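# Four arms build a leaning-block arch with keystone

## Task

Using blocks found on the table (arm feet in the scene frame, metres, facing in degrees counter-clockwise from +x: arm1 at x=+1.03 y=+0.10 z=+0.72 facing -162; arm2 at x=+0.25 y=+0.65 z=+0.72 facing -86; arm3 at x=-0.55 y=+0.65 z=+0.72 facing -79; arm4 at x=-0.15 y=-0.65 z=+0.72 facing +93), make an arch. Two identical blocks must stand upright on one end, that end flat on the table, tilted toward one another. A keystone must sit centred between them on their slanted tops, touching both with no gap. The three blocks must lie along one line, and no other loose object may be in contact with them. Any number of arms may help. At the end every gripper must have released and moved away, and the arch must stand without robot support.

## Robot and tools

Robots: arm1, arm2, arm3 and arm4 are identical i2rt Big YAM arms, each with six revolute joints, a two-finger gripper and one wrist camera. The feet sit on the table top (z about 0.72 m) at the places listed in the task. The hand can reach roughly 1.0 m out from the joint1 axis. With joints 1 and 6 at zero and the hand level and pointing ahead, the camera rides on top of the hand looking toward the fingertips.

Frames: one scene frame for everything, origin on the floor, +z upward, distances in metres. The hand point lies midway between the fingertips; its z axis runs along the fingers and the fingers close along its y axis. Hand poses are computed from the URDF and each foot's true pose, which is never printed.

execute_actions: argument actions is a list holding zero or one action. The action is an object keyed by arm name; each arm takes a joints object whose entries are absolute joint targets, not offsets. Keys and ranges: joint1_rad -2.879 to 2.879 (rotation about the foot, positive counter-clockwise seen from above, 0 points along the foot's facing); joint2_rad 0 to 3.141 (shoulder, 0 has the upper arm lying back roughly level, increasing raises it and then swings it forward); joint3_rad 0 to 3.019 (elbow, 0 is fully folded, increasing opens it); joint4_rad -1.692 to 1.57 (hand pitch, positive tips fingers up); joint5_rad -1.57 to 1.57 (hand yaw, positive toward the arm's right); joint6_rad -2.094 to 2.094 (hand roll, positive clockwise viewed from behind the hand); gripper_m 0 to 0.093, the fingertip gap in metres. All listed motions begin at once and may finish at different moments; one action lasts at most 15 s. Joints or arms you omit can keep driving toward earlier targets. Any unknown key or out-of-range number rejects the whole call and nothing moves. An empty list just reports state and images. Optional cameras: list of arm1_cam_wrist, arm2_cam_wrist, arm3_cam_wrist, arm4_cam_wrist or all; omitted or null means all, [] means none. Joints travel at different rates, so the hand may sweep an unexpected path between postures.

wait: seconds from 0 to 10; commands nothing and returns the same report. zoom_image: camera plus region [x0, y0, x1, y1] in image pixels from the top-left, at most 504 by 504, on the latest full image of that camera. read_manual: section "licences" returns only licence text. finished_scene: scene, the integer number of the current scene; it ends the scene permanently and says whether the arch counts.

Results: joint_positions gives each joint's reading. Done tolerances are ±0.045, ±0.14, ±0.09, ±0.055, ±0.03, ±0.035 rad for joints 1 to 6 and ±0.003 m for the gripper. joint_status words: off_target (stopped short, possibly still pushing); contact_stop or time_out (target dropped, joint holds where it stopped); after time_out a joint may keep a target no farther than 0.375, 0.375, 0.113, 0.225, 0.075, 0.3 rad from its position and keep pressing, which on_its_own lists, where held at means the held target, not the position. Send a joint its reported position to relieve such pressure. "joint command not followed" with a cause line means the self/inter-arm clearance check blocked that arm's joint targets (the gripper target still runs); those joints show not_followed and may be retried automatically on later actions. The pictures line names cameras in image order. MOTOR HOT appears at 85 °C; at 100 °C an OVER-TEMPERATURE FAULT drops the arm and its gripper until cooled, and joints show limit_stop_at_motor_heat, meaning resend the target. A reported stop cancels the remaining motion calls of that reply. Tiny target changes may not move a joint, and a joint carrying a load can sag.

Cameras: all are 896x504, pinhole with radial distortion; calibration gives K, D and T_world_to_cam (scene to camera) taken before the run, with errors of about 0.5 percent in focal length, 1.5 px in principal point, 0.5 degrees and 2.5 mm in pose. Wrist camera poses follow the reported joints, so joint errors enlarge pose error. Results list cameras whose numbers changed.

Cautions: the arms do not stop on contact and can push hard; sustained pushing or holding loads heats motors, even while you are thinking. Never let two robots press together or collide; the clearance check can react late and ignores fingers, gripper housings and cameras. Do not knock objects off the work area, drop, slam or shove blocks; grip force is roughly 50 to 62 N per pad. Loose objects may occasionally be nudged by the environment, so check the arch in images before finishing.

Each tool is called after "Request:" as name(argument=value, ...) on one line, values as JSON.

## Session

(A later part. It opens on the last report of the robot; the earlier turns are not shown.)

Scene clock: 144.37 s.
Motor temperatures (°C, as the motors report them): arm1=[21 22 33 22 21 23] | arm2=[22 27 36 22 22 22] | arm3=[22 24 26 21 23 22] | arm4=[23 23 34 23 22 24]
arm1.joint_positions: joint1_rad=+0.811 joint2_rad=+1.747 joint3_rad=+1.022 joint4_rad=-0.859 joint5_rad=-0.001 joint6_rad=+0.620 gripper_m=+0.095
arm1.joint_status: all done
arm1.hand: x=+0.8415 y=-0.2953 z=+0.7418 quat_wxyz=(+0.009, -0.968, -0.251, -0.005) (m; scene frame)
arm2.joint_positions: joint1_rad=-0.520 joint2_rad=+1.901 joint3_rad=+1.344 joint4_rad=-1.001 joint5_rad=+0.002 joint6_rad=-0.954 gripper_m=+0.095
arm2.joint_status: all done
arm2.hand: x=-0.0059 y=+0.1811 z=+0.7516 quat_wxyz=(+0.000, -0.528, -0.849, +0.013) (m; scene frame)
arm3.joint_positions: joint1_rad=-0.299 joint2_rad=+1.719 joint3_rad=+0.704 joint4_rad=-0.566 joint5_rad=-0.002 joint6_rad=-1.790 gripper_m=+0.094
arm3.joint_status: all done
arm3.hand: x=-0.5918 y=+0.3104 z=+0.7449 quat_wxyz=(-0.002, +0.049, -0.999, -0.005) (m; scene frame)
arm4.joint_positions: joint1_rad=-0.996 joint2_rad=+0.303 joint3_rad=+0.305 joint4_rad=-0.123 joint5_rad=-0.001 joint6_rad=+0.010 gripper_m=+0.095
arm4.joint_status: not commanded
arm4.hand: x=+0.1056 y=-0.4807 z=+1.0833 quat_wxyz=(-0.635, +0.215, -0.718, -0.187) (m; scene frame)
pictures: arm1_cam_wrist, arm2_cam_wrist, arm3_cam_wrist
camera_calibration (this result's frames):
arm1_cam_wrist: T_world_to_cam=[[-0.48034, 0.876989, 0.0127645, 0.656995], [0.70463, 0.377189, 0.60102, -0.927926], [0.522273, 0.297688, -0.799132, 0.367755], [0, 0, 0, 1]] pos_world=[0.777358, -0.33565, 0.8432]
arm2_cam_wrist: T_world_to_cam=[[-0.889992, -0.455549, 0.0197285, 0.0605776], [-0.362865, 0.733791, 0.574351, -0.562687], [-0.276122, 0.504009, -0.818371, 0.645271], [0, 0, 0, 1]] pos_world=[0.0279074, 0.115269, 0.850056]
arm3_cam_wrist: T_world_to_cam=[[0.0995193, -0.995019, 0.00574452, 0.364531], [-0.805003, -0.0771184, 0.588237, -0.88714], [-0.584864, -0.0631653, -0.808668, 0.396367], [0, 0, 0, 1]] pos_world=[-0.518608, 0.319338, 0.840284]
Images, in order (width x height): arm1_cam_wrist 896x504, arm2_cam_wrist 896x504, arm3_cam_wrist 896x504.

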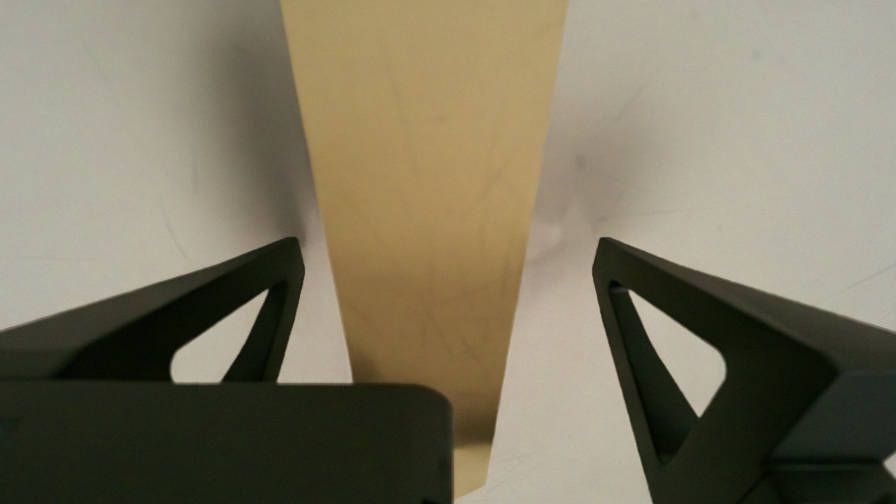

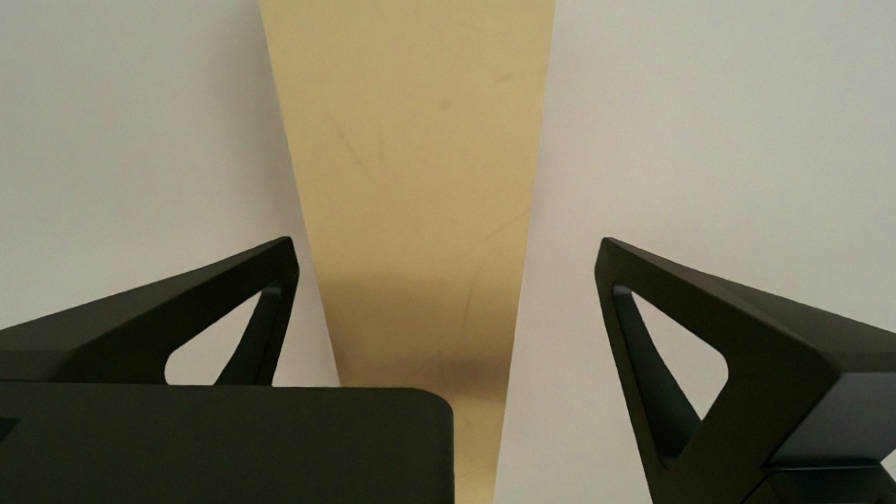

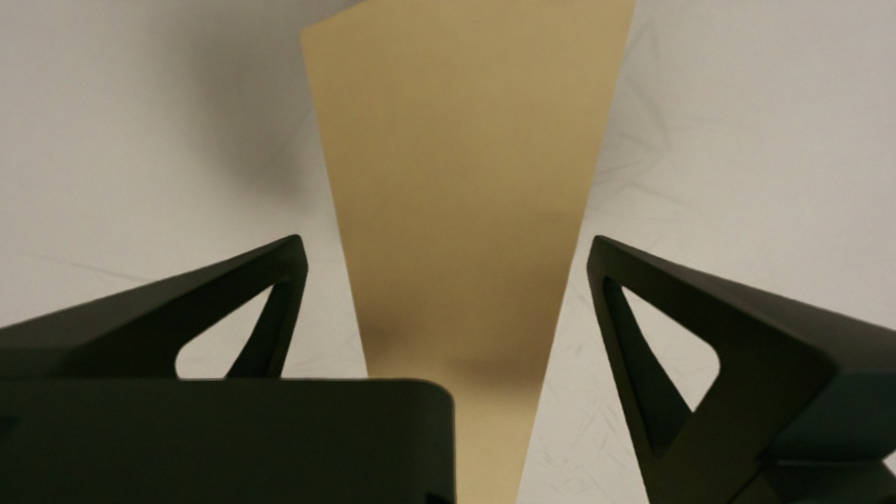

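Request:
execute_actions(actions=[{"arm1":{"joints":{"gripper_m":0.02}},"arm2":{"joints":{"joint2_rad":1.905,"joint3_rad":1.335,"joint4_rad":-0.975}},"arm3":{"joints":{"gripper_m":0.03}}}], cameras=["arm2_cam_wrist"])

Request:
execute_actions(actions=[{"arm2":{"joints":{"gripper_m":0.03}},"arm1":{"joints":{"joint2_rad":1.55,"joint3_rad":1.2,"joint4_rad":-1.2}},"arm3":{"joints":{"joint2_rad":1.2,"joint3_rad":0.9,"joint4_rad":-1.2}}}])

Scene clock: 150.87 s.
Motor temperatures (°C, as the motors report them): arm1=[21 23 32 22 21 23] | arm2=[22 27 35 22 22 22] | arm3=[22 24 26 21 23 22] | arm4=[23 23 34 23 22 24]
arm1.joint_positions: joint1_rad=+0.810 joint2_rad=+1.747 joint3_rad=+1.022 joint4_rad=-0.857 joint5_rad=-0.002 joint6_rad=+0.621 gripper_m=+0.032
arm1.joint_status: gripper_m off_target (ended at +0.032, target +0.020)
arm1.hand: x=+0.8413 y=-0.2956 z=+0.7418 quat_wxyz=(+0.009, -0.968, -0.250, -0.005) (m; scene frame)
arm2.joint_positions: joint1_rad=-0.520 joint2_rad=+1.901 joint3_rad=+1.340 joint4_rad=-0.987 joint5_rad=+0.002 joint6_rad=-0.954 gripper_m=+0.095
arm2.joint_status: all done
arm2.hand: x=-0.0066 y=+0.1798 z=+0.7502 quat_wxyz=(+0.000, -0.528, -0.849, +0.017) (m; scene frame)
arm3.joint_positions: joint1_rad=-0.299 joint2_rad=+1.719 joint3_rad=+0.704 joint4_rad=-0.563 joint5_rad=-0.002 joint6_rad=-1.791 gripper_m=+0.046
arm3.joint_status: gripper_m off_target (ended at +0.046, target +0.030)
arm3.hand: x=-0.5920 y=+0.3097 z=+0.7449 quat_wxyz=(-0.001, +0.049, -0.999, -0.003) (m; scene frame)
arm4.joint_positions: joint1_rad=-0.996 joint2_rad=+0.303 joint3_rad=+0.305 joint4_rad=-0.123 joint5_rad=-0.001 joint6_rad=+0.010 gripper_m=+0.095
arm4.joint_status: not commanded
arm4.hand: x=+0.1056 y=-0.4807 z=+1.0833 quat_wxyz=(-0.635, +0.215, -0.718, -0.187) (m; scene frame)
pictures: arm2_cam_wrist
camera_calibration (this result's frames):
arm2_cam_wrist: T_world_to_cam=[[-0.889883, -0.455354, 0.0275895, 0.0534907], [-0.36027, 0.738588, 0.569819, -0.558636], [-0.279846, 0.497133, -0.821307, 0.647966], [0, 0, 0, 1]] pos_world=[0.0276718, 0.114834, 0.849025]
Images, in order (width x height): arm2_cam_wrist 896x504.

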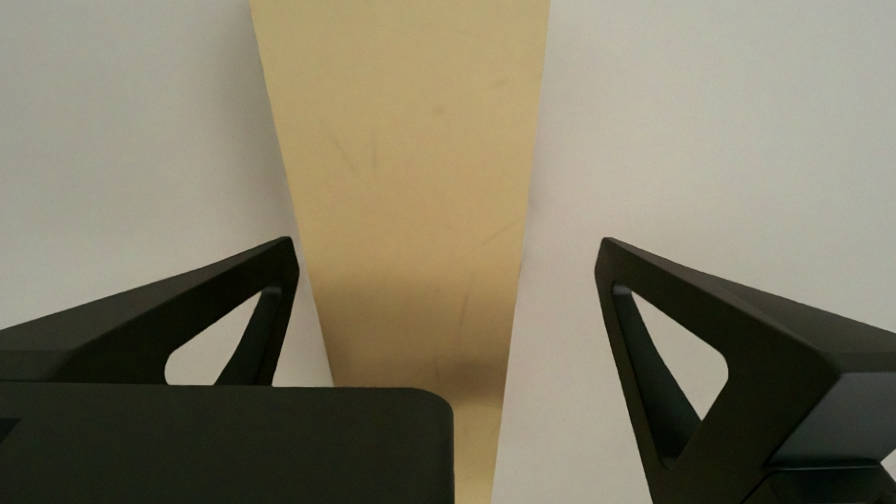

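Scene clock: 152.17 s.
Motor temperatures (°C, as the motors report them): arm1=[21 23 32 22 21 23] | arm2=[22 27 34 22 22 22] | arm3=[22 24 26 21 23 22] | arm4=[23 23 34 23 22 24]
arm1.joint_positions: joint1_rad=+0.810 joint2_rad=+1.551 joint3_rad=+1.177 joint4_rad=-1.194 joint5_rad=-0.002 joint6_rad=+0.621 gripper_m=+0.032
arm1.joint_status: all done
arm1.hand: x=+0.8414 y=-0.2970 z=+0.8744 quat_wxyz=(+0.003, -0.968, -0.250, +0.000) (m; scene frame)
arm2.joint_positions: joint1_rad=-0.520 joint2_rad=+1.901 joint3_rad=+1.338 joint4_rad=-0.986 joint5_rad=-0.001 joint6_rad=-0.956 gripper_m=+0.047
arm2.joint_status: gripper_m off_target (ended at +0.047, target +0.030)
arm2.hand: x=-0.0060 y=+0.1802 z=+0.7496 quat_wxyz=(-0.001, -0.528, -0.849, +0.017) (m; scene frame)
arm3.joint_positions: joint1_rad=-0.299 joint2_rad=+1.200 joint3_rad=+0.878 joint4_rad=-1.192 joint5_rad=-0.002 joint6_rad=-1.791 gripper_m=+0.046
arm3.joint_status: all done
arm3.hand: x=-0.5895 y=+0.3301 z=+0.9620 quat_wxyz=(+0.004, +0.049, -0.998, +0.028) (m; scene frame)
arm4.joint_positions: joint1_rad=-0.996 joint2_rad=+0.303 joint3_rad=+0.305 joint4_rad=-0.123 joint5_rad=-0.001 joint6_rad=+0.010 gripper_m=+0.095
arm4.joint_status: not commanded
arm4.hand: x=+0.1056 y=-0.4807 z=+1.0833 quat_wxyz=(-0.635, +0.215, -0.718, -0.187) (m; scene frame)
pictures: arm1_cam_wrist, arm2_cam_wrist, arm3_cam_wrist, arm4_cam_wrist
camera_calibration (this result's frames):
arm1_cam_wrist: T_world_to_cam=[[-0.47902, 0.877798, 0.00330165, 0.664158], [0.708995, 0.38468, 0.591056, -0.999633], [0.517557, 0.285468, -0.806624, 0.481255], [0, 0, 0, 1]] pos_world=[0.777803, -0.335841, 0.976838]
arm2_cam_wrist: T_world_to_cam=[[-0.889398, -0.456452, 0.0249484, 0.0564151], [-0.363004, 0.738378, 0.568354, -0.55726], [-0.277848, 0.496437, -0.822406, 0.648362], [0, 0, 0, 1]] pos_world=[0.0280339, 0.115349, 0.84853]
arm3_cam_wrist: T_world_to_cam=[[0.1006, -0.992378, 0.0711764, 0.319484], [-0.800115, -0.0381737, 0.598631, -1.03149], [-0.591351, -0.117171, -0.797856, 0.578178], [0, 0, 0, 1]] pos_world=[-0.515542, 0.345419, 1.05604]
arm4_cam_wrist: T_world_to_cam=[[0.544638, -0.838428, -0.0201924, -0.434169], [-0.585898, -0.363148, -0.724463, 0.673539], [0.600078, 0.406401, -0.689018, 1.00045], [0, 0, 0, 1]] pos_world=[0.0307416, -0.526009, 1.16852]
Images, in order (width x height): arm1_cam_wrist 896x504, arm2_cam_wrist 896x504, arm3_cam_wrist 896x504, arm4_cam_wrist 896x504.

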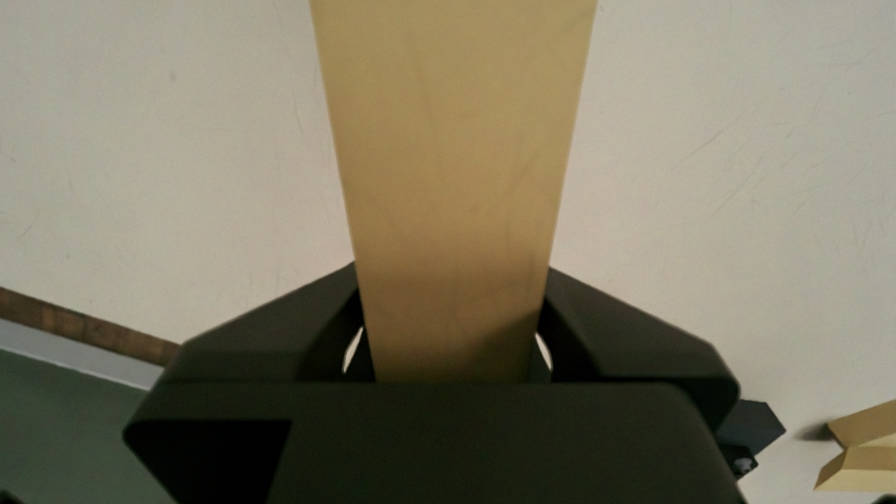

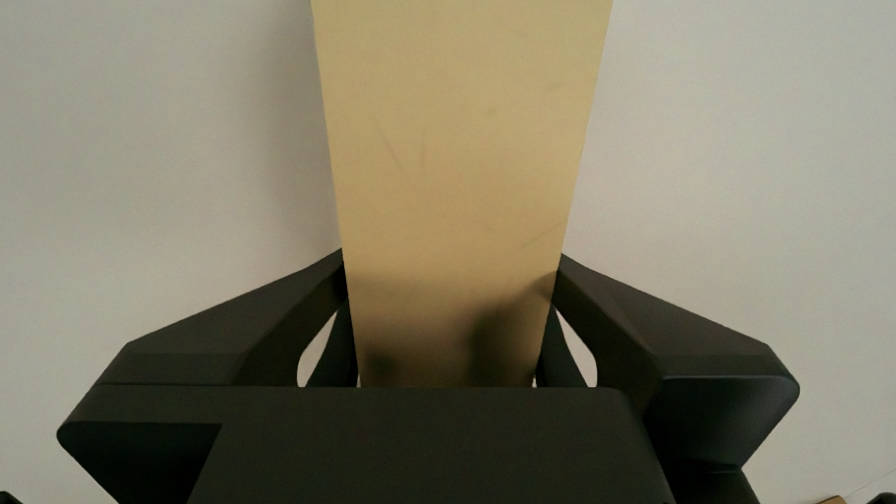

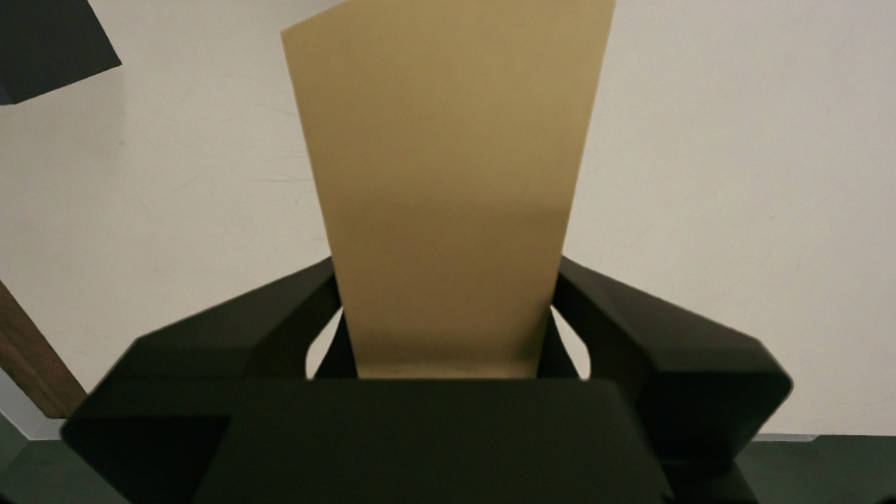

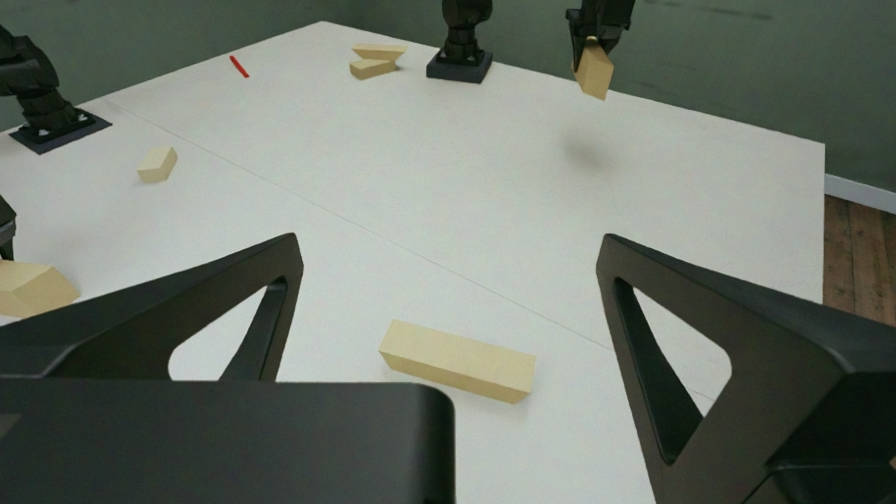

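Request:
execute_actions(actions=[{"arm1":{"joints":{"joint1_rad":0.105,"joint2_rad":2.1,"joint3_rad":2.2,"joint4_rad":-1.6}},"arm2":{"joints":{"joint2_rad":1.3,"joint3_rad":1.1}},"arm3":{"joints":{"joint1_rad":0.1,"joint2_rad":1.5,"joint3_rad":0.95,"joint4_rad":0.6,"joint5_rad":0.634,"joint6_rad":-0.34}},"arm4":{"joints":{"joint1_rad":-0.5,"joint3_rad":0.8,"joint4_rad":-0.8}}}], cameras=[])

Request:
execute_actions(actions=[{"arm1":{"joints":{"joint2_rad":2.34,"joint3_rad":2.17,"joint4_rad":-1.36}},"arm2":{"joints":{"joint2_rad":1.4,"joint3_rad":0.92,"joint4_rad":0.5,"joint5_rad":-0.642,"joint6_rad":0.36}}}], cameras=["arm4_cam_wrist"])

Scene clock: 176.73 s.
Motor temperatures (°C, as the motors report them): arm1=[21 24 33 22 21 23] | arm2=[22 28 33 22 22 22] | arm3=[22 25 29 21 23 22] | arm4=[23 23 35 23 22 24]
arm1.joint_positions: joint1_rad=+0.108 joint2_rad=+2.107 joint3_rad=+2.154 joint4_rad=-1.594 joint5_rad=+0.001 joint6_rad=+0.622 gripper_m=+0.032
arm1.joint_status: all done
arm1.hand: x=+0.4273 y=-0.1729 z=+0.9444 quat_wxyz=(-0.001, -0.995, +0.099, +0.012) (m; scene frame)
arm2.joint_positions: joint1_rad=-0.520 joint2_rad=+1.313 joint3_rad=+1.070 joint4_rad=-0.977 joint5_rad=-0.001 joint6_rad=-0.957 gripper_m=+0.047
arm2.joint_status: all done
arm2.hand: x=+0.0384 y=+0.2619 z=+0.9227 quat_wxyz=(-0.011, -0.519, -0.836, +0.180) (m; scene frame)
arm3.joint_positions: joint1_rad=+0.108 joint2_rad=+1.534 joint3_rad=+0.894 joint4_rad=+0.562 joint5_rad=+0.630 joint6_rad=-0.345 gripper_m=+0.046
arm3.joint_status: all done
arm3.hand: x=-0.4799 y=+0.0531 z=+1.0867 quat_wxyz=(-0.277, -0.503, -0.527, +0.626) (m; scene frame)
arm4.joint_positions: joint1_rad=-0.506 joint2_rad=+0.298 joint3_rad=+0.759 joint4_rad=-0.786 joint5_rad=+0.000 joint6_rad=+0.010 gripper_m=+0.095
arm4.joint_status: all done
arm4.hand: x=-0.0289 y=-0.4232 z=+1.2006 quat_wxyz=(-0.500, +0.414, -0.702, -0.293) (m; scene frame)
pictures: none
No camera images: the call's "cameras" was empty. Leave "cameras" out to get every camera's image.

Scene clock: 178.77 s.
Motor temperatures (°C, as the motors report them): arm1=[21 24 33 22 21 23] | arm2=[22 28 33 22 22 22] | arm3=[22 25 29 21 23 22] | arm4=[23 23 36 23 22 24]
arm1.joint_positions: joint1_rad=+0.107 joint2_rad=+2.375 joint3_rad=+2.141 joint4_rad=-1.367 joint5_rad=-0.001 joint6_rad=+0.621 gripper_m=+0.032
arm1.joint_status: all done
arm1.hand: x=+0.3863 y=-0.1894 z=+0.7610 quat_wxyz=(+0.012, -0.995, +0.099, -0.012) (m; scene frame)
arm2.joint_positions: joint1_rad=-0.522 joint2_rad=+1.431 joint3_rad=+0.877 joint4_rad=+0.460 joint5_rad=-0.638 joint6_rad=+0.344 gripper_m=+0.047
arm2.joint_status: all done
arm2.hand: x=+0.0679 y=+0.1038 z=+1.0269 quat_wxyz=(-0.594, -0.577, -0.447, +0.339) (m; scene frame)
arm3.joint_positions: joint1_rad=+0.108 joint2_rad=+1.534 joint3_rad=+0.894 joint4_rad=+0.562 joint5_rad=+0.630 joint6_rad=-0.345 gripper_m=+0.046
arm3.joint_status: not commanded
arm3.hand: x=-0.4799 y=+0.0531 z=+1.0867 quat_wxyz=(-0.277, -0.504, -0.527, +0.626) (m; scene frame)
arm4.joint_positions: joint1_rad=-0.506 joint2_rad=+0.298 joint3_rad=+0.759 joint4_rad=-0.786 joint5_rad=+0.000 joint6_rad=+0.010 gripper_m=+0.095
arm4.joint_status: not commanded
arm4.hand: x=-0.0289 y=-0.4232 z=+1.2006 quat_wxyz=(-0.500, +0.414, -0.702, -0.293) (m; scene frame)
pictures: arm4_cam_wrist
camera_calibration (this result's frames):
arm4_cam_wrist: T_world_to_cam=[[0.871211, -0.490432, -0.0216274, -0.151941], [-0.41547, -0.71315, -0.564625, 0.365504], [0.261486, 0.500893, -0.825064, 1.33217], [0, 0, 0, 1]] pos_world=[-0.0641149, -0.481132, 1.30221]
Images, in order (width x height): arm4_cam_wrist 896x504.

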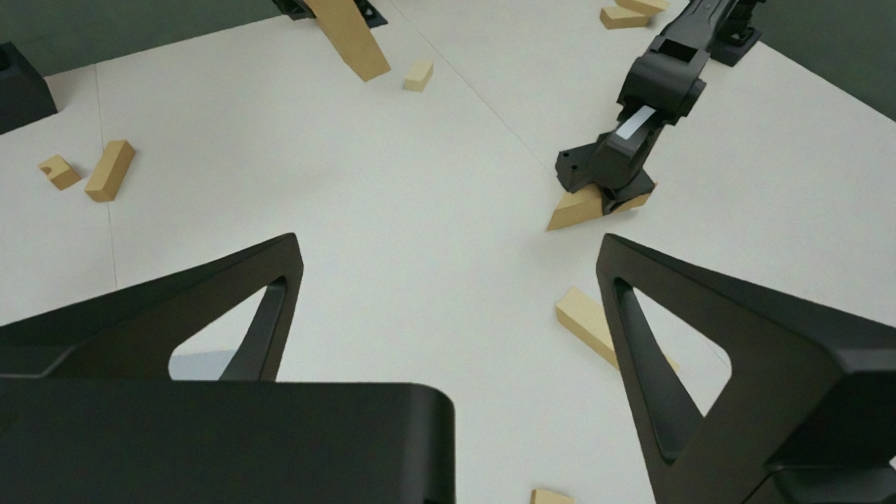

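Request:
execute_actions(actions=[{"arm1":{"joints":{"joint2_rad":2.37,"joint4_rad":-1.30}},"arm2":{"joints":{"joint1_rad":-0.67,"joint2_rad":1.80,"joint3_rad":0.965,"joint4_rad":0.96}},"arm3":{"joints":{"joint1_rad":0.46,"joint2_rad":2.04,"joint3_rad":0.985,"joint4_rad":1.18}},"arm4":{"joints":{"joint1_rad":-0.1,"joint2_rad":0.6,"joint3_rad":0.3,"joint4_rad":0.5}}}])

Scene clock: 184.63 s.
Motor temperatures (°C, as the motors report them): arm1=[21 26 34 22 21 23] | arm2=[22 28 35 22 22 22] | arm3=[22 25 30 22 23 22] | arm4=[23 23 37 23 22 24]
arm1.joint_positions: joint1_rad=+0.107 joint2_rad=+2.375 joint3_rad=+2.141 joint4_rad=-1.309 joint5_rad=-0.001 joint6_rad=+0.621 gripper_m=+0.032
arm1.joint_status: all done
arm1.hand: x=+0.3735 y=-0.1952 z=+0.7609 quat_wxyz=(-0.003, -0.995, +0.099, +0.013) (m; scene frame)
arm2.joint_positions: joint1_rad=-0.681 joint2_rad=+1.831 joint3_rad=+0.917 joint4_rad=+0.922 joint5_rad=-0.639 joint6_rad=+0.345 gripper_m=+0.047
arm2.joint_status: all done
arm2.hand: x=-0.0534 y=+0.0927 z=+0.9119 quat_wxyz=(-0.577, -0.575, -0.401, +0.419) (m; scene frame)
arm3.joint_positions: joint1_rad=+0.460 joint2_rad=+2.080 joint3_rad=+0.952 joint4_rad=+1.144 joint5_rad=+0.633 joint6_rad=-0.344 gripper_m=+0.046
arm3.joint_status: all done
arm3.hand: x=-0.2499 y=+0.0753 z=+0.9065 quat_wxyz=(-0.414, -0.406, -0.573, +0.579) (m; scene frame)
arm4.joint_positions: joint1_rad=-0.104 joint2_rad=+0.603 joint3_rad=+0.303 joint4_rad=+0.478 joint5_rad=+0.000 joint6_rad=+0.010 gripper_m=+0.095
arm4.joint_status: all done
arm4.hand: x=-0.1154 y=-0.2937 z=+1.1322 quat_wxyz=(-0.565, +0.433, -0.480, -0.513) (m; scene frame)
pictures: arm1_cam_wrist, arm2_cam_wrist, arm3_cam_wrist, arm4_cam_wrist
camera_calibration (this result's frames):
arm1_cam_wrist: T_world_to_cam=[[0.201815, 0.979368, -0.010461, 0.127005], [0.806209, -0.160049, 0.569571, -0.766256], [0.556145, -0.123382, -0.821876, 0.520196], [0, 0, 0, 1]] pos_world=[0.302827, -0.18284, 0.865302]
arm2_cam_wrist: T_world_to_cam=[[-0.949448, 0.00981831, -0.31377, 0.232664], [0.263902, 0.566265, -0.780833, 0.677649], [0.17001, -0.824165, -0.54023, 0.701173], [0, 0, 0, 1]] pos_world=[-0.0771375, 0.19187, 0.980928]
arm3_cam_wrist: T_world_to_cam=[[-0.943751, 0.0151465, 0.33031, -0.535361], [-0.260882, 0.579666, -0.771964, 0.594436], [-0.203162, -0.814714, -0.543109, 0.623373], [0, 0, 0, 1]] pos_world=[-0.223524, 0.171405, 0.974278]
arm4_cam_wrist: T_world_to_cam=[[0.995191, -0.0941268, -0.0271237, 0.122362], [-0.066799, -0.449581, -0.890738, 0.870166], [0.071648, 0.888266, -0.453707, 0.904905], [0, 0, 0, 1]] pos_world=[-0.128482, -0.401069, 1.18897]
Images, in order (width x height): arm1_cam_wrist 896x504, arm2_cam_wrist 896x504, arm3_cam_wrist 896x504, arm4_cam_wrist 896x504.

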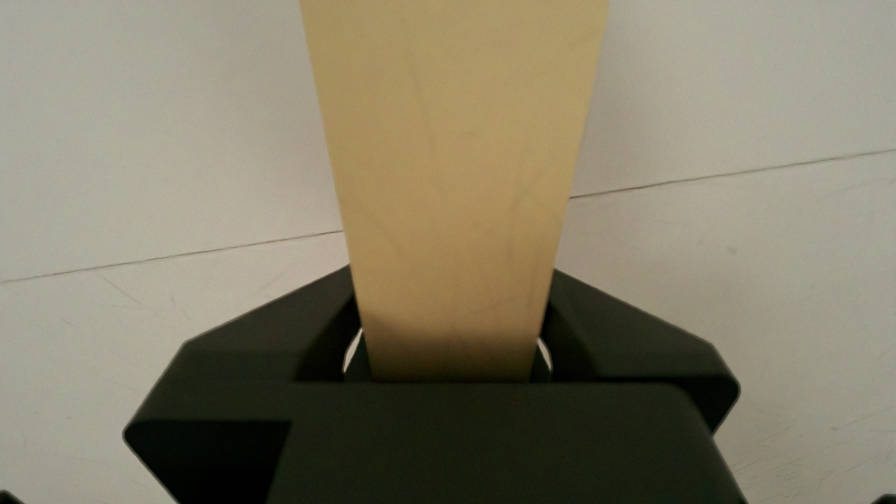

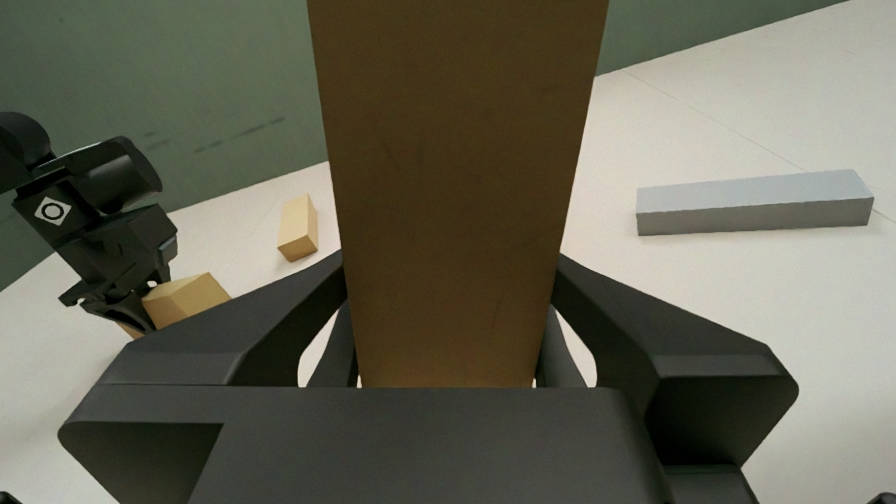

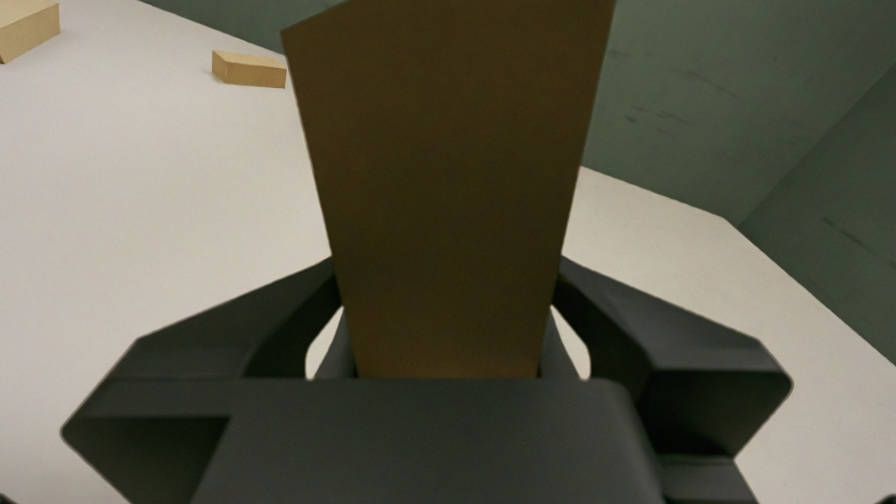

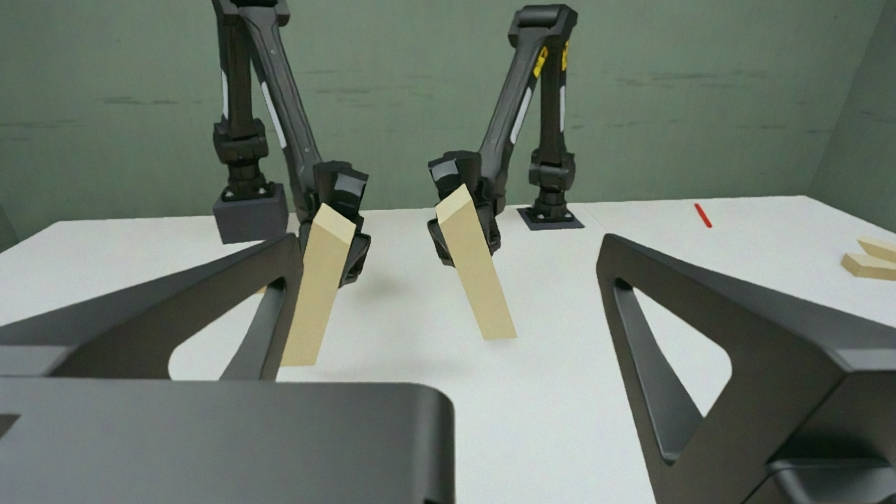

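Request:
execute_actions(actions=[{"arm1":{"joints":{"joint2_rad":2.39}},"arm2":{"joints":{"joint1_rad":-0.65,"joint2_rad":1.93,"joint4_rad":1.085}},"arm3":{"joints":{"joint1_rad":0.44,"joint2_rad":2.165,"joint4_rad":1.28}},"arm4":{"joints":{"joint1_rad":0.01,"joint2_rad":0.9,"joint3_rad":0.2,"joint4_rad":0.85}}}], cameras=["arm2_cam_wrist","arm4_cam_wrist"])

Scene clock: 195.00 s.
Motor temperatures (°C, as the motors report them): arm1=[21 28 34 22 21 23] | arm2=[22 29 36 22 22 22] | arm3=[22 26 28 22 23 22] | arm4=[23 23 36 23 22 24]
arm1.joint_positions: joint1_rad=+0.107 joint2_rad=+2.386 joint3_rad=+2.141 joint4_rad=-1.309 joint5_rad=-0.001 joint6_rad=+0.621 gripper_m=+0.032
arm1.joint_status: all done
arm1.hand: x=+0.3746 y=-0.1946 z=+0.7535 quat_wxyz=(+0.000, -0.995, +0.099, +0.008) (m; scene frame)
arm2.joint_positions: joint1_rad=-0.659 joint2_rad=+1.964 joint3_rad=+0.917 joint4_rad=+1.045 joint5_rad=-0.640 joint6_rad=+0.346 gripper_m=+0.047
arm2.joint_status: all done
arm2.hand: x=-0.0424 y=+0.0833 z=+0.8573 quat_wxyz=(-0.581, -0.573, -0.408, +0.409) (m; scene frame)
arm3.joint_positions: joint1_rad=+0.450 joint2_rad=+2.192 joint3_rad=+0.952 joint4_rad=+1.245 joint5_rad=+0.633 joint6_rad=-0.344 gripper_m=+0.046
arm3.joint_status: all done
arm3.hand: x=-0.2601 y=+0.0788 z=+0.8587 quat_wxyz=(-0.407, -0.408, -0.575, +0.580) (m; scene frame)
arm4.joint_positions: joint1_rad=+0.007 joint2_rad=+0.900 joint3_rad=+0.202 joint4_rad=+0.827 joint5_rad=+0.000 joint6_rad=+0.010 gripper_m=+0.095
arm4.joint_status: all done
arm4.hand: x=-0.1547 y=-0.2721 z=+1.0555 quat_wxyz=(-0.524, +0.472, -0.469, -0.532) (m; scene frame)
pictures: arm2_cam_wrist, arm4_cam_wrist
camera_calibration (this result's frames):
arm2_cam_wrist: T_world_to_cam=[[-0.94766, -0.0102743, -0.319117, 0.232409], [0.254741, 0.578204, -0.775104, 0.631097], [0.192478, -0.815827, -0.545324, 0.666659], [0, 0, 0, 1]] pos_world=[-0.0688388, 0.181364, 0.926876]
arm4_cam_wrist: T_world_to_cam=[[0.999462, 0.015399, -0.0289634, 0.193865], [-0.0174708, -0.497414, -0.867337, 0.778852], [-0.0277629, 0.867377, -0.496877, 0.878226], [0, 0, 0, 1]] pos_world=[-0.155772, -0.377325, 1.11751]
Images, in order (width x height): arm2_cam_wrist 896x504, arm4_cam_wrist 896x504.

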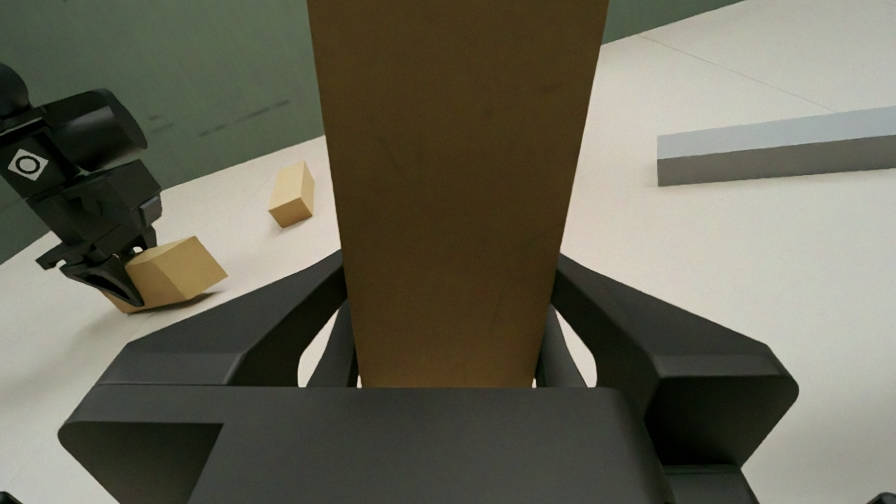

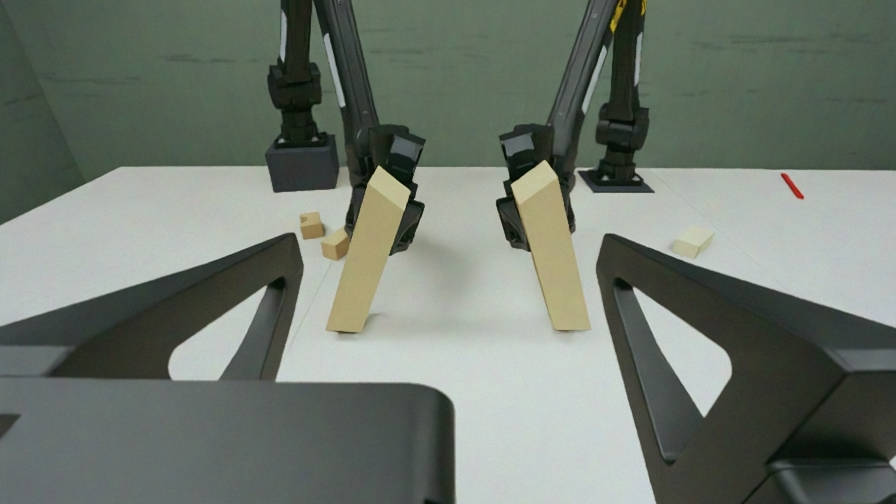

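Request:
execute_actions(actions=[{"arm1":{"joints":{"gripper_m":0.09}}}], cameras=["arm2_cam_wrist","arm4_cam_wrist"])

Request:
zoom_image(camera="arm4_cam_wrist", region=[300, 140, 620, 360])

Scene clock: 201.40 s.
Motor temperatures (°C, as the motors report them): arm1=[21 28 35 22 21 23] | arm2=[22 30 36 22 22 22] | arm3=[22 27 27 22 23 22] | arm4=[23 23 35 23 22 24]
arm1.joint_positions: joint1_rad=+0.107 joint2_rad=+2.386 joint3_rad=+2.141 joint4_rad=-1.308 joint5_rad=-0.001 joint6_rad=+0.621 gripper_m=+0.090
arm1.joint_status: all done
arm1.hand: x=+0.3744 y=-0.1947 z=+0.7535 quat_wxyz=(+0.000, -0.995, +0.099, +0.008) (m; scene frame)
arm2.joint_positions: joint1_rad=-0.659 joint2_rad=+1.964 joint3_rad=+0.917 joint4_rad=+1.045 joint5_rad=-0.640 joint6_rad=+0.346 gripper_m=+0.047
arm2.joint_status: not commanded
arm2.hand: x=-0.0424 y=+0.0833 z=+0.8573 quat_wxyz=(-0.581, -0.573, -0.408, +0.409) (m; scene frame)
arm3.joint_positions: joint1_rad=+0.450 joint2_rad=+2.192 joint3_rad=+0.952 joint4_rad=+1.245 joint5_rad=+0.633 joint6_rad=-0.344 gripper_m=+0.046
arm3.joint_status: not commanded
arm3.hand: x=-0.2601 y=+0.0788 z=+0.8587 quat_wxyz=(-0.407, -0.408, -0.575, +0.580) (m; scene frame)
arm4.joint_positions: joint1_rad=+0.007 joint2_rad=+0.900 joint3_rad=+0.202 joint4_rad=+0.827 joint5_rad=+0.000 joint6_rad=+0.010 gripper_m=+0.095
arm4.joint_status: not commanded
arm4.hand: x=-0.1547 y=-0.2721 z=+1.0555 quat_wxyz=(-0.524, +0.472, -0.469, -0.532) (m; scene frame)
pictures: arm2_cam_wrist, arm4_cam_wrist
camera_calibration (this result's frames):
arm2_cam_wrist: T_world_to_cam=[[-0.94766, -0.0102743, -0.319117, 0.232409], [0.254741, 0.578204, -0.775104, 0.631097], [0.192478, -0.815827, -0.545324, 0.666659], [0, 0, 0, 1]] pos_world=[-0.0688388, 0.181364, 0.926876]
arm4_cam_wrist: T_world_to_cam=[[0.999462, 0.015399, -0.0289634, 0.193865], [-0.0174708, -0.497414, -0.867337, 0.778852], [-0.0277629, 0.867377, -0.496877, 0.878226], [0, 0, 0, 1]] pos_world=[-0.155772, -0.377325, 1.11751]
Images, in order (width x height): arm2_cam_wrist 896x504, arm4_cam_wrist 896x504.

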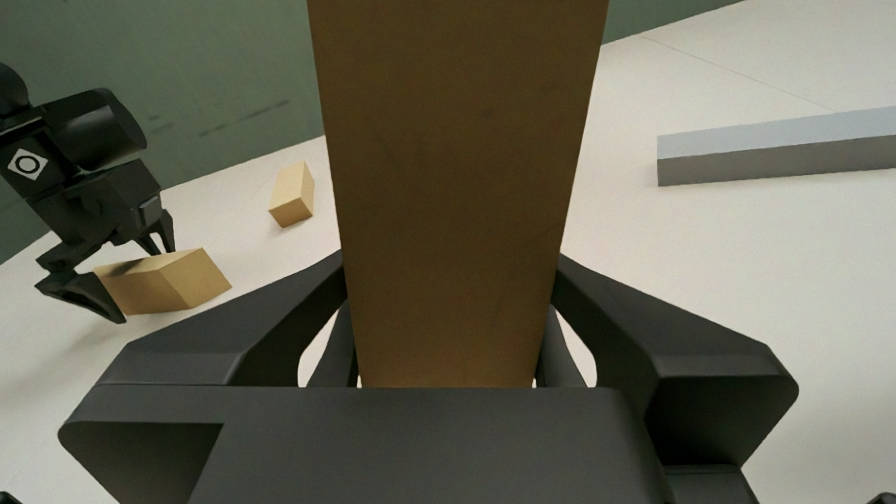

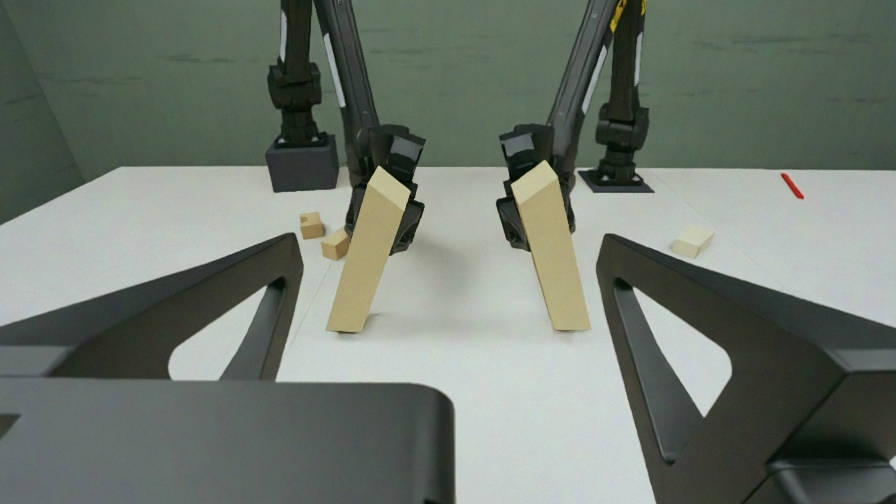

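Region (300, 140, 620, 360) of arm4_cam_wrist's 896x504 image, scaled by 1.575, with more detail than that image has; it fills the top 346 rows of this view, and the rest is white.

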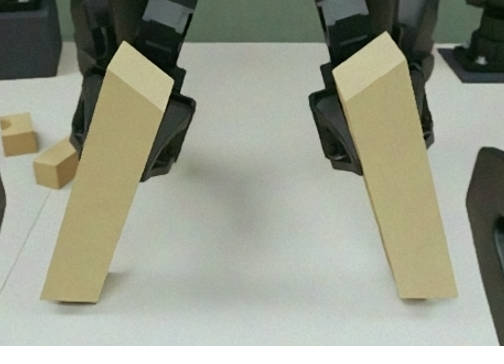

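Request:
execute_actions(actions=[{"arm1":{"joints":{"joint2_rad":1.8,"joint3_rad":1.8}},"arm4":{"joints":{"joint1_rad":-0.855,"joint2_rad":1.0,"joint3_rad":1.2,"joint4_rad":-1.4,"joint6_rad":0.92}}}], cameras=[])

Request:
execute_actions(actions=[{"arm1":{"joints":{"joint1_rad":-0.285,"joint2_rad":1.5,"joint3_rad":0.8,"joint4_rad":0.9,"joint6_rad":0}},"arm4":{"joints":{"joint2_rad":1.6,"joint3_rad":1.8}}}], cameras=[])

Request:
execute_actions(actions=[{"arm4":{"joints":{"joint2_rad":2.24,"joint3_rad":2.12}}}], cameras=["arm1_cam_wrist","arm4_cam_wrist"])

Scene clock: 219.50 s.
Motor temperatures (°C, as the motors report them): arm1=[21 29 35 22 21 23] | arm2=[22 31 36 23 22 22] | arm3=[22 27 27 22 23 22] | arm4=[23 23 35 23 22 24]
arm1.joint_positions: joint1_rad=+0.107 joint2_rad=+1.801 joint3_rad=+1.790 joint4_rad=-1.302 joint5_rad=-0.002 joint6_rad=+0.622 gripper_m=+0.090
arm1.joint_status: all done
arm1.hand: x=+0.4659 y=-0.1560 z=+0.9931 quat_wxyz=(-0.060, -0.987, +0.098, +0.112) (m; scene frame)
arm2.joint_positions: joint1_rad=-0.659 joint2_rad=+1.964 joint3_rad=+0.917 joint4_rad=+1.045 joint5_rad=-0.640 joint6_rad=+0.346 gripper_m=+0.047
arm2.joint_status: not commanded
arm2.hand: x=-0.0424 y=+0.0833 z=+0.8573 quat_wxyz=(-0.581, -0.573, -0.408, +0.409) (m; scene frame)
arm3.joint_positions: joint1_rad=+0.450 joint2_rad=+2.192 joint3_rad=+0.952 joint4_rad=+1.245 joint5_rad=+0.633 joint6_rad=-0.344 gripper_m=+0.046
arm3.joint_status: not commanded
arm3.hand: x=-0.2601 y=+0.0788 z=+0.8587 quat_wxyz=(-0.407, -0.408, -0.575, +0.580) (m; scene frame)
arm4.joint_positions: joint1_rad=-0.855 joint2_rad=+0.996 joint3_rad=+1.142 joint4_rad=-1.387 joint5_rad=+0.000 joint6_rad=+0.909 gripper_m=+0.095
arm4.joint_status: all done
arm4.hand: x=+0.0973 y=-0.4303 z=+1.1116 quat_wxyz=(-0.116, -0.092, -0.983, -0.112) (m; scene frame)
pictures: none
No camera images: the call's "cameras" was empty. Leave "cameras" out to get every camera's image.

Scene clock: 221.60 s.
Motor temperatures (°C, as the motors report them): arm1=[21 29 35 22 21 23] | arm2=[22 31 36 23 22 22] | arm3=[22 27 27 22 23 22] | arm4=[23 24 36 23 22 24]
arm1.joint_positions: joint1_rad=-0.292 joint2_rad=+1.510 joint3_rad=+0.789 joint4_rad=+0.885 joint5_rad=+0.003 joint6_rad=+0.012 gripper_m=+0.090
arm1.joint_status: all done
arm1.hand: x=+0.4342 y=+0.0839 z=+1.0539 quat_wxyz=(-0.010, -0.647, -0.006, +0.763) (m; scene frame)
arm2.joint_positions: joint1_rad=-0.659 joint2_rad=+1.964 joint3_rad=+0.917 joint4_rad=+1.045 joint5_rad=-0.640 joint6_rad=+0.346 gripper_m=+0.047
arm2.joint_status: not commanded
arm2.hand: x=-0.0424 y=+0.0833 z=+0.8573 quat_wxyz=(-0.581, -0.573, -0.408, +0.409) (m; scene frame)
arm3.joint_positions: joint1_rad=+0.450 joint2_rad=+2.192 joint3_rad=+0.952 joint4_rad=+1.245 joint5_rad=+0.633 joint6_rad=-0.344 gripper_m=+0.046
arm3.joint_status: not commanded
arm3.hand: x=-0.2601 y=+0.0788 z=+0.8587 quat_wxyz=(-0.407, -0.408, -0.575, +0.580) (m; scene frame)
arm4.joint_positions: joint1_rad=-0.855 joint2_rad=+1.607 joint3_rad=+1.741 joint4_rad=-1.393 joint5_rad=+0.000 joint6_rad=+0.910 gripper_m=+0.095
arm4.joint_status: all done
arm4.hand: x=+0.2679 y=-0.2806 z=+1.1257 quat_wxyz=(-0.110, -0.093, -0.984, -0.106) (m; scene frame)
pictures: none
No camera images: the call's "cameras" was empty. Leave "cameras" out to get every camera's image.

Scene clock: 223.33 s.
Motor temperatures (°C, as the motors report them): arm1=[21 28 35 22 21 23] | arm2=[22 31 36 23 22 22] | arm3=[22 28 27 22 23 22] | arm4=[23 24 36 23 22 24]
arm1.joint_positions: joint1_rad=-0.292 joint2_rad=+1.510 joint3_rad=+0.789 joint4_rad=+0.885 joint5_rad=+0.003 joint6_rad=+0.012 gripper_m=+0.090
arm1.joint_status: not commanded
arm1.hand: x=+0.4342 y=+0.0839 z=+1.0539 quat_wxyz=(-0.010, -0.647, -0.006, +0.763) (m; scene frame)
arm2.joint_positions: joint1_rad=-0.659 joint2_rad=+1.964 joint3_rad=+0.917 joint4_rad=+1.045 joint5_rad=-0.640 joint6_rad=+0.346 gripper_m=+0.047
arm2.joint_status: not commanded
arm2.hand: x=-0.0424 y=+0.0833 z=+0.8573 quat_wxyz=(-0.581, -0.573, -0.408, +0.409) (m; scene frame)
arm3.joint_positions: joint1_rad=+0.450 joint2_rad=+2.192 joint3_rad=+0.952 joint4_rad=+1.245 joint5_rad=+0.633 joint6_rad=-0.344 gripper_m=+0.046
arm3.joint_status: not commanded
arm3.hand: x=-0.2601 y=+0.0788 z=+0.8587 quat_wxyz=(-0.407, -0.408, -0.575, +0.580) (m; scene frame)
arm4.joint_positions: joint1_rad=-0.855 joint2_rad=+2.231 joint3_rad=+2.090 joint4_rad=-1.394 joint5_rad=+0.000 joint6_rad=+0.910 gripper_m=+0.095
arm4.joint_status: all done
arm4.hand: x=+0.3724 y=-0.1936 z=+0.8901 quat_wxyz=(-0.016, -0.095, -0.995, -0.006) (m; scene frame)
pictures: arm1_cam_wrist, arm4_cam_wrist
camera_calibration (this result's frames):
arm1_cam_wrist: T_world_to_cam=[[-0.0267296, 0.999611, -0.00794584, -0.0606015], [0.44927, 0.00491204, -0.893383, 0.745522], [-0.892996, -0.0274496, -0.449226, 0.99001], [0, 0, 0, 1]] pos_world=[0.547515, 0.0840912, 1.11029]
arm4_cam_wrist: T_world_to_cam=[[-0.213048, -0.976893, -0.0170729, -0.0900799], [-0.805175, 0.165646, 0.569434, -0.173507], [-0.553447, 0.135063, -0.82186, 1.08584], [0, 0, 0, 1]] pos_world=[0.442062, -0.205915, 0.989674]
Images, in order (width x height): arm1_cam_wrist 896x504, arm4_cam_wrist 896x504.

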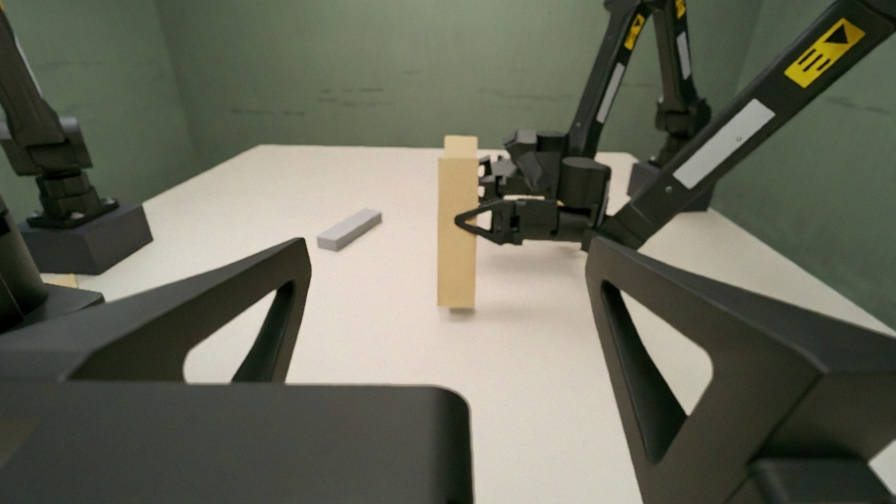

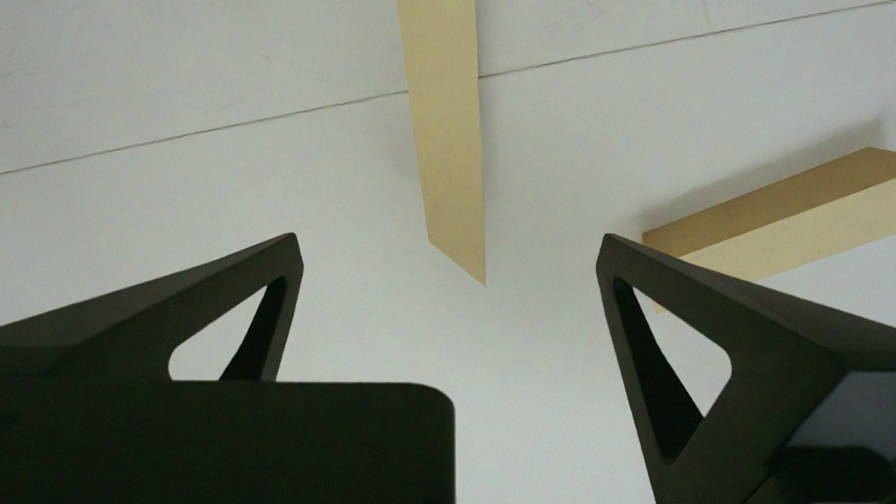

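Request:
execute_actions(actions=[{"arm4":{"joints":{"joint2_rad":2.385,"joint3_rad":2.0,"joint4_rad":-1.16,"joint6_rad":0.83}}}], cameras=["arm1_cam_wrist","arm4_cam_wrist"])

Request:
zoom_image(camera="arm1_cam_wrist", region=[370, 120, 570, 320])

Scene clock: 234.90 s.
Motor temperatures (°C, as the motors report them): arm1=[21 27 34 22 21 23] | arm2=[22 31 36 23 22 22] | arm3=[22 28 27 22 23 22] | arm4=[23 28 37 23 22 24]
arm1.joint_positions: joint1_rad=-0.292 joint2_rad=+1.510 joint3_rad=+0.789 joint4_rad=+0.885 joint5_rad=+0.003 joint6_rad=+0.012 gripper_m=+0.090
arm1.joint_status: not commanded
arm1.hand: x=+0.4342 y=+0.0839 z=+1.0539 quat_wxyz=(-0.010, -0.647, -0.006, +0.763) (m; scene frame)
arm2.joint_positions: joint1_rad=-0.659 joint2_rad=+1.964 joint3_rad=+0.917 joint4_rad=+1.045 joint5_rad=-0.640 joint6_rad=+0.346 gripper_m=+0.047
arm2.joint_status: not commanded
arm2.hand: x=-0.0424 y=+0.0833 z=+0.8573 quat_wxyz=(-0.581, -0.573, -0.408, +0.409) (m; scene frame)
arm3.joint_positions: joint1_rad=+0.450 joint2_rad=+2.192 joint3_rad=+0.952 joint4_rad=+1.245 joint5_rad=+0.633 joint6_rad=-0.344 gripper_m=+0.046
arm3.joint_status: not commanded
arm3.hand: x=-0.2601 y=+0.0788 z=+0.8587 quat_wxyz=(-0.407, -0.408, -0.575, +0.580) (m; scene frame)
arm4.joint_positions: joint1_rad=-0.861 joint2_rad=+2.376 joint3_rad=+2.001 joint4_rad=-1.172 joint5_rad=-0.001 joint6_rad=+0.842 gripper_m=+0.095
arm4.joint_status: all done
arm4.hand: x=+0.3824 y=-0.1930 z=+0.7597 quat_wxyz=(-0.011, -0.064, -0.998, -0.002) (m; scene frame)
pictures: arm1_cam_wrist, arm4_cam_wrist
camera_calibration (this result's frames):
arm1_cam_wrist: T_world_to_cam=[[-0.0267296, 0.999611, -0.00794584, -0.0606015], [0.44927, 0.00491204, -0.893383, 0.745522], [-0.892996, -0.0274496, -0.449226, 0.99001], [0, 0, 0, 1]] pos_world=[0.547515, 0.0840912, 1.11029]
arm4_cam_wrist: T_world_to_cam=[[-0.152573, -0.988267, -0.0070516, -0.122538], [-0.808593, 0.120725, 0.575849, -0.10356], [-0.568241, 0.0935608, -0.817526, 0.978524], [0, 0, 0, 1]] pos_world=[0.453604, -0.20015, 0.85874]
Images, in order (width x height): arm1_cam_wrist 896x504, arm4_cam_wrist 896x504.

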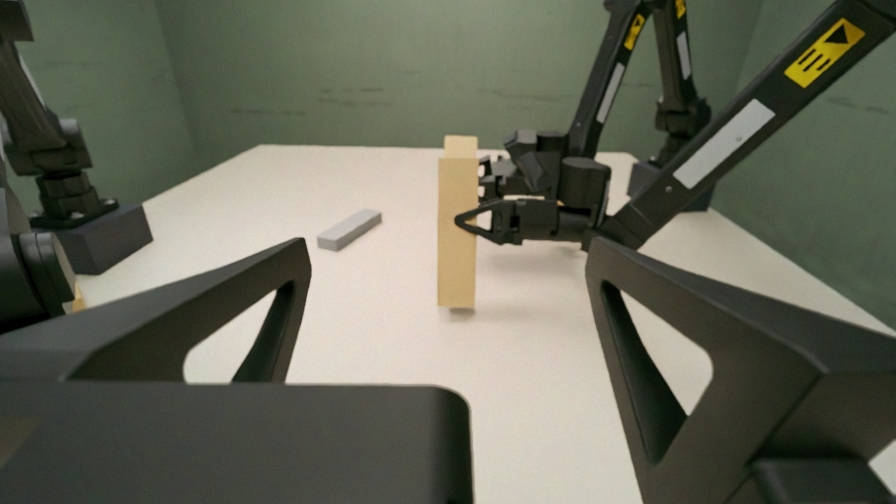

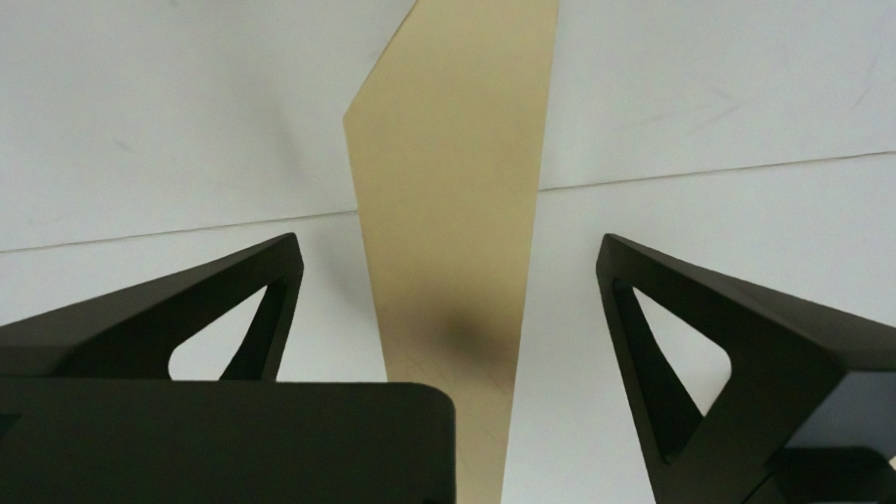

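Region (370, 120, 570, 320) of arm1_cam_wrist's 896x504 image, scaled by 2.520, with more detail than that image has.

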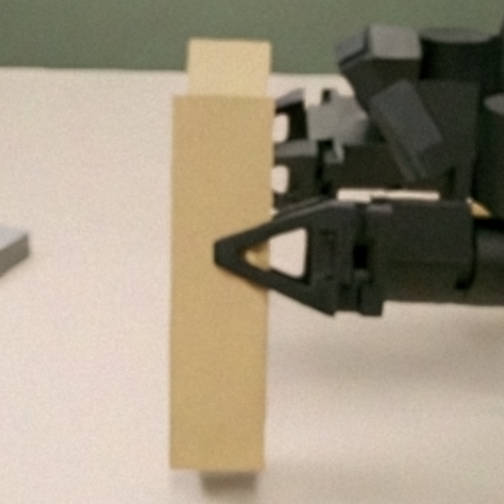

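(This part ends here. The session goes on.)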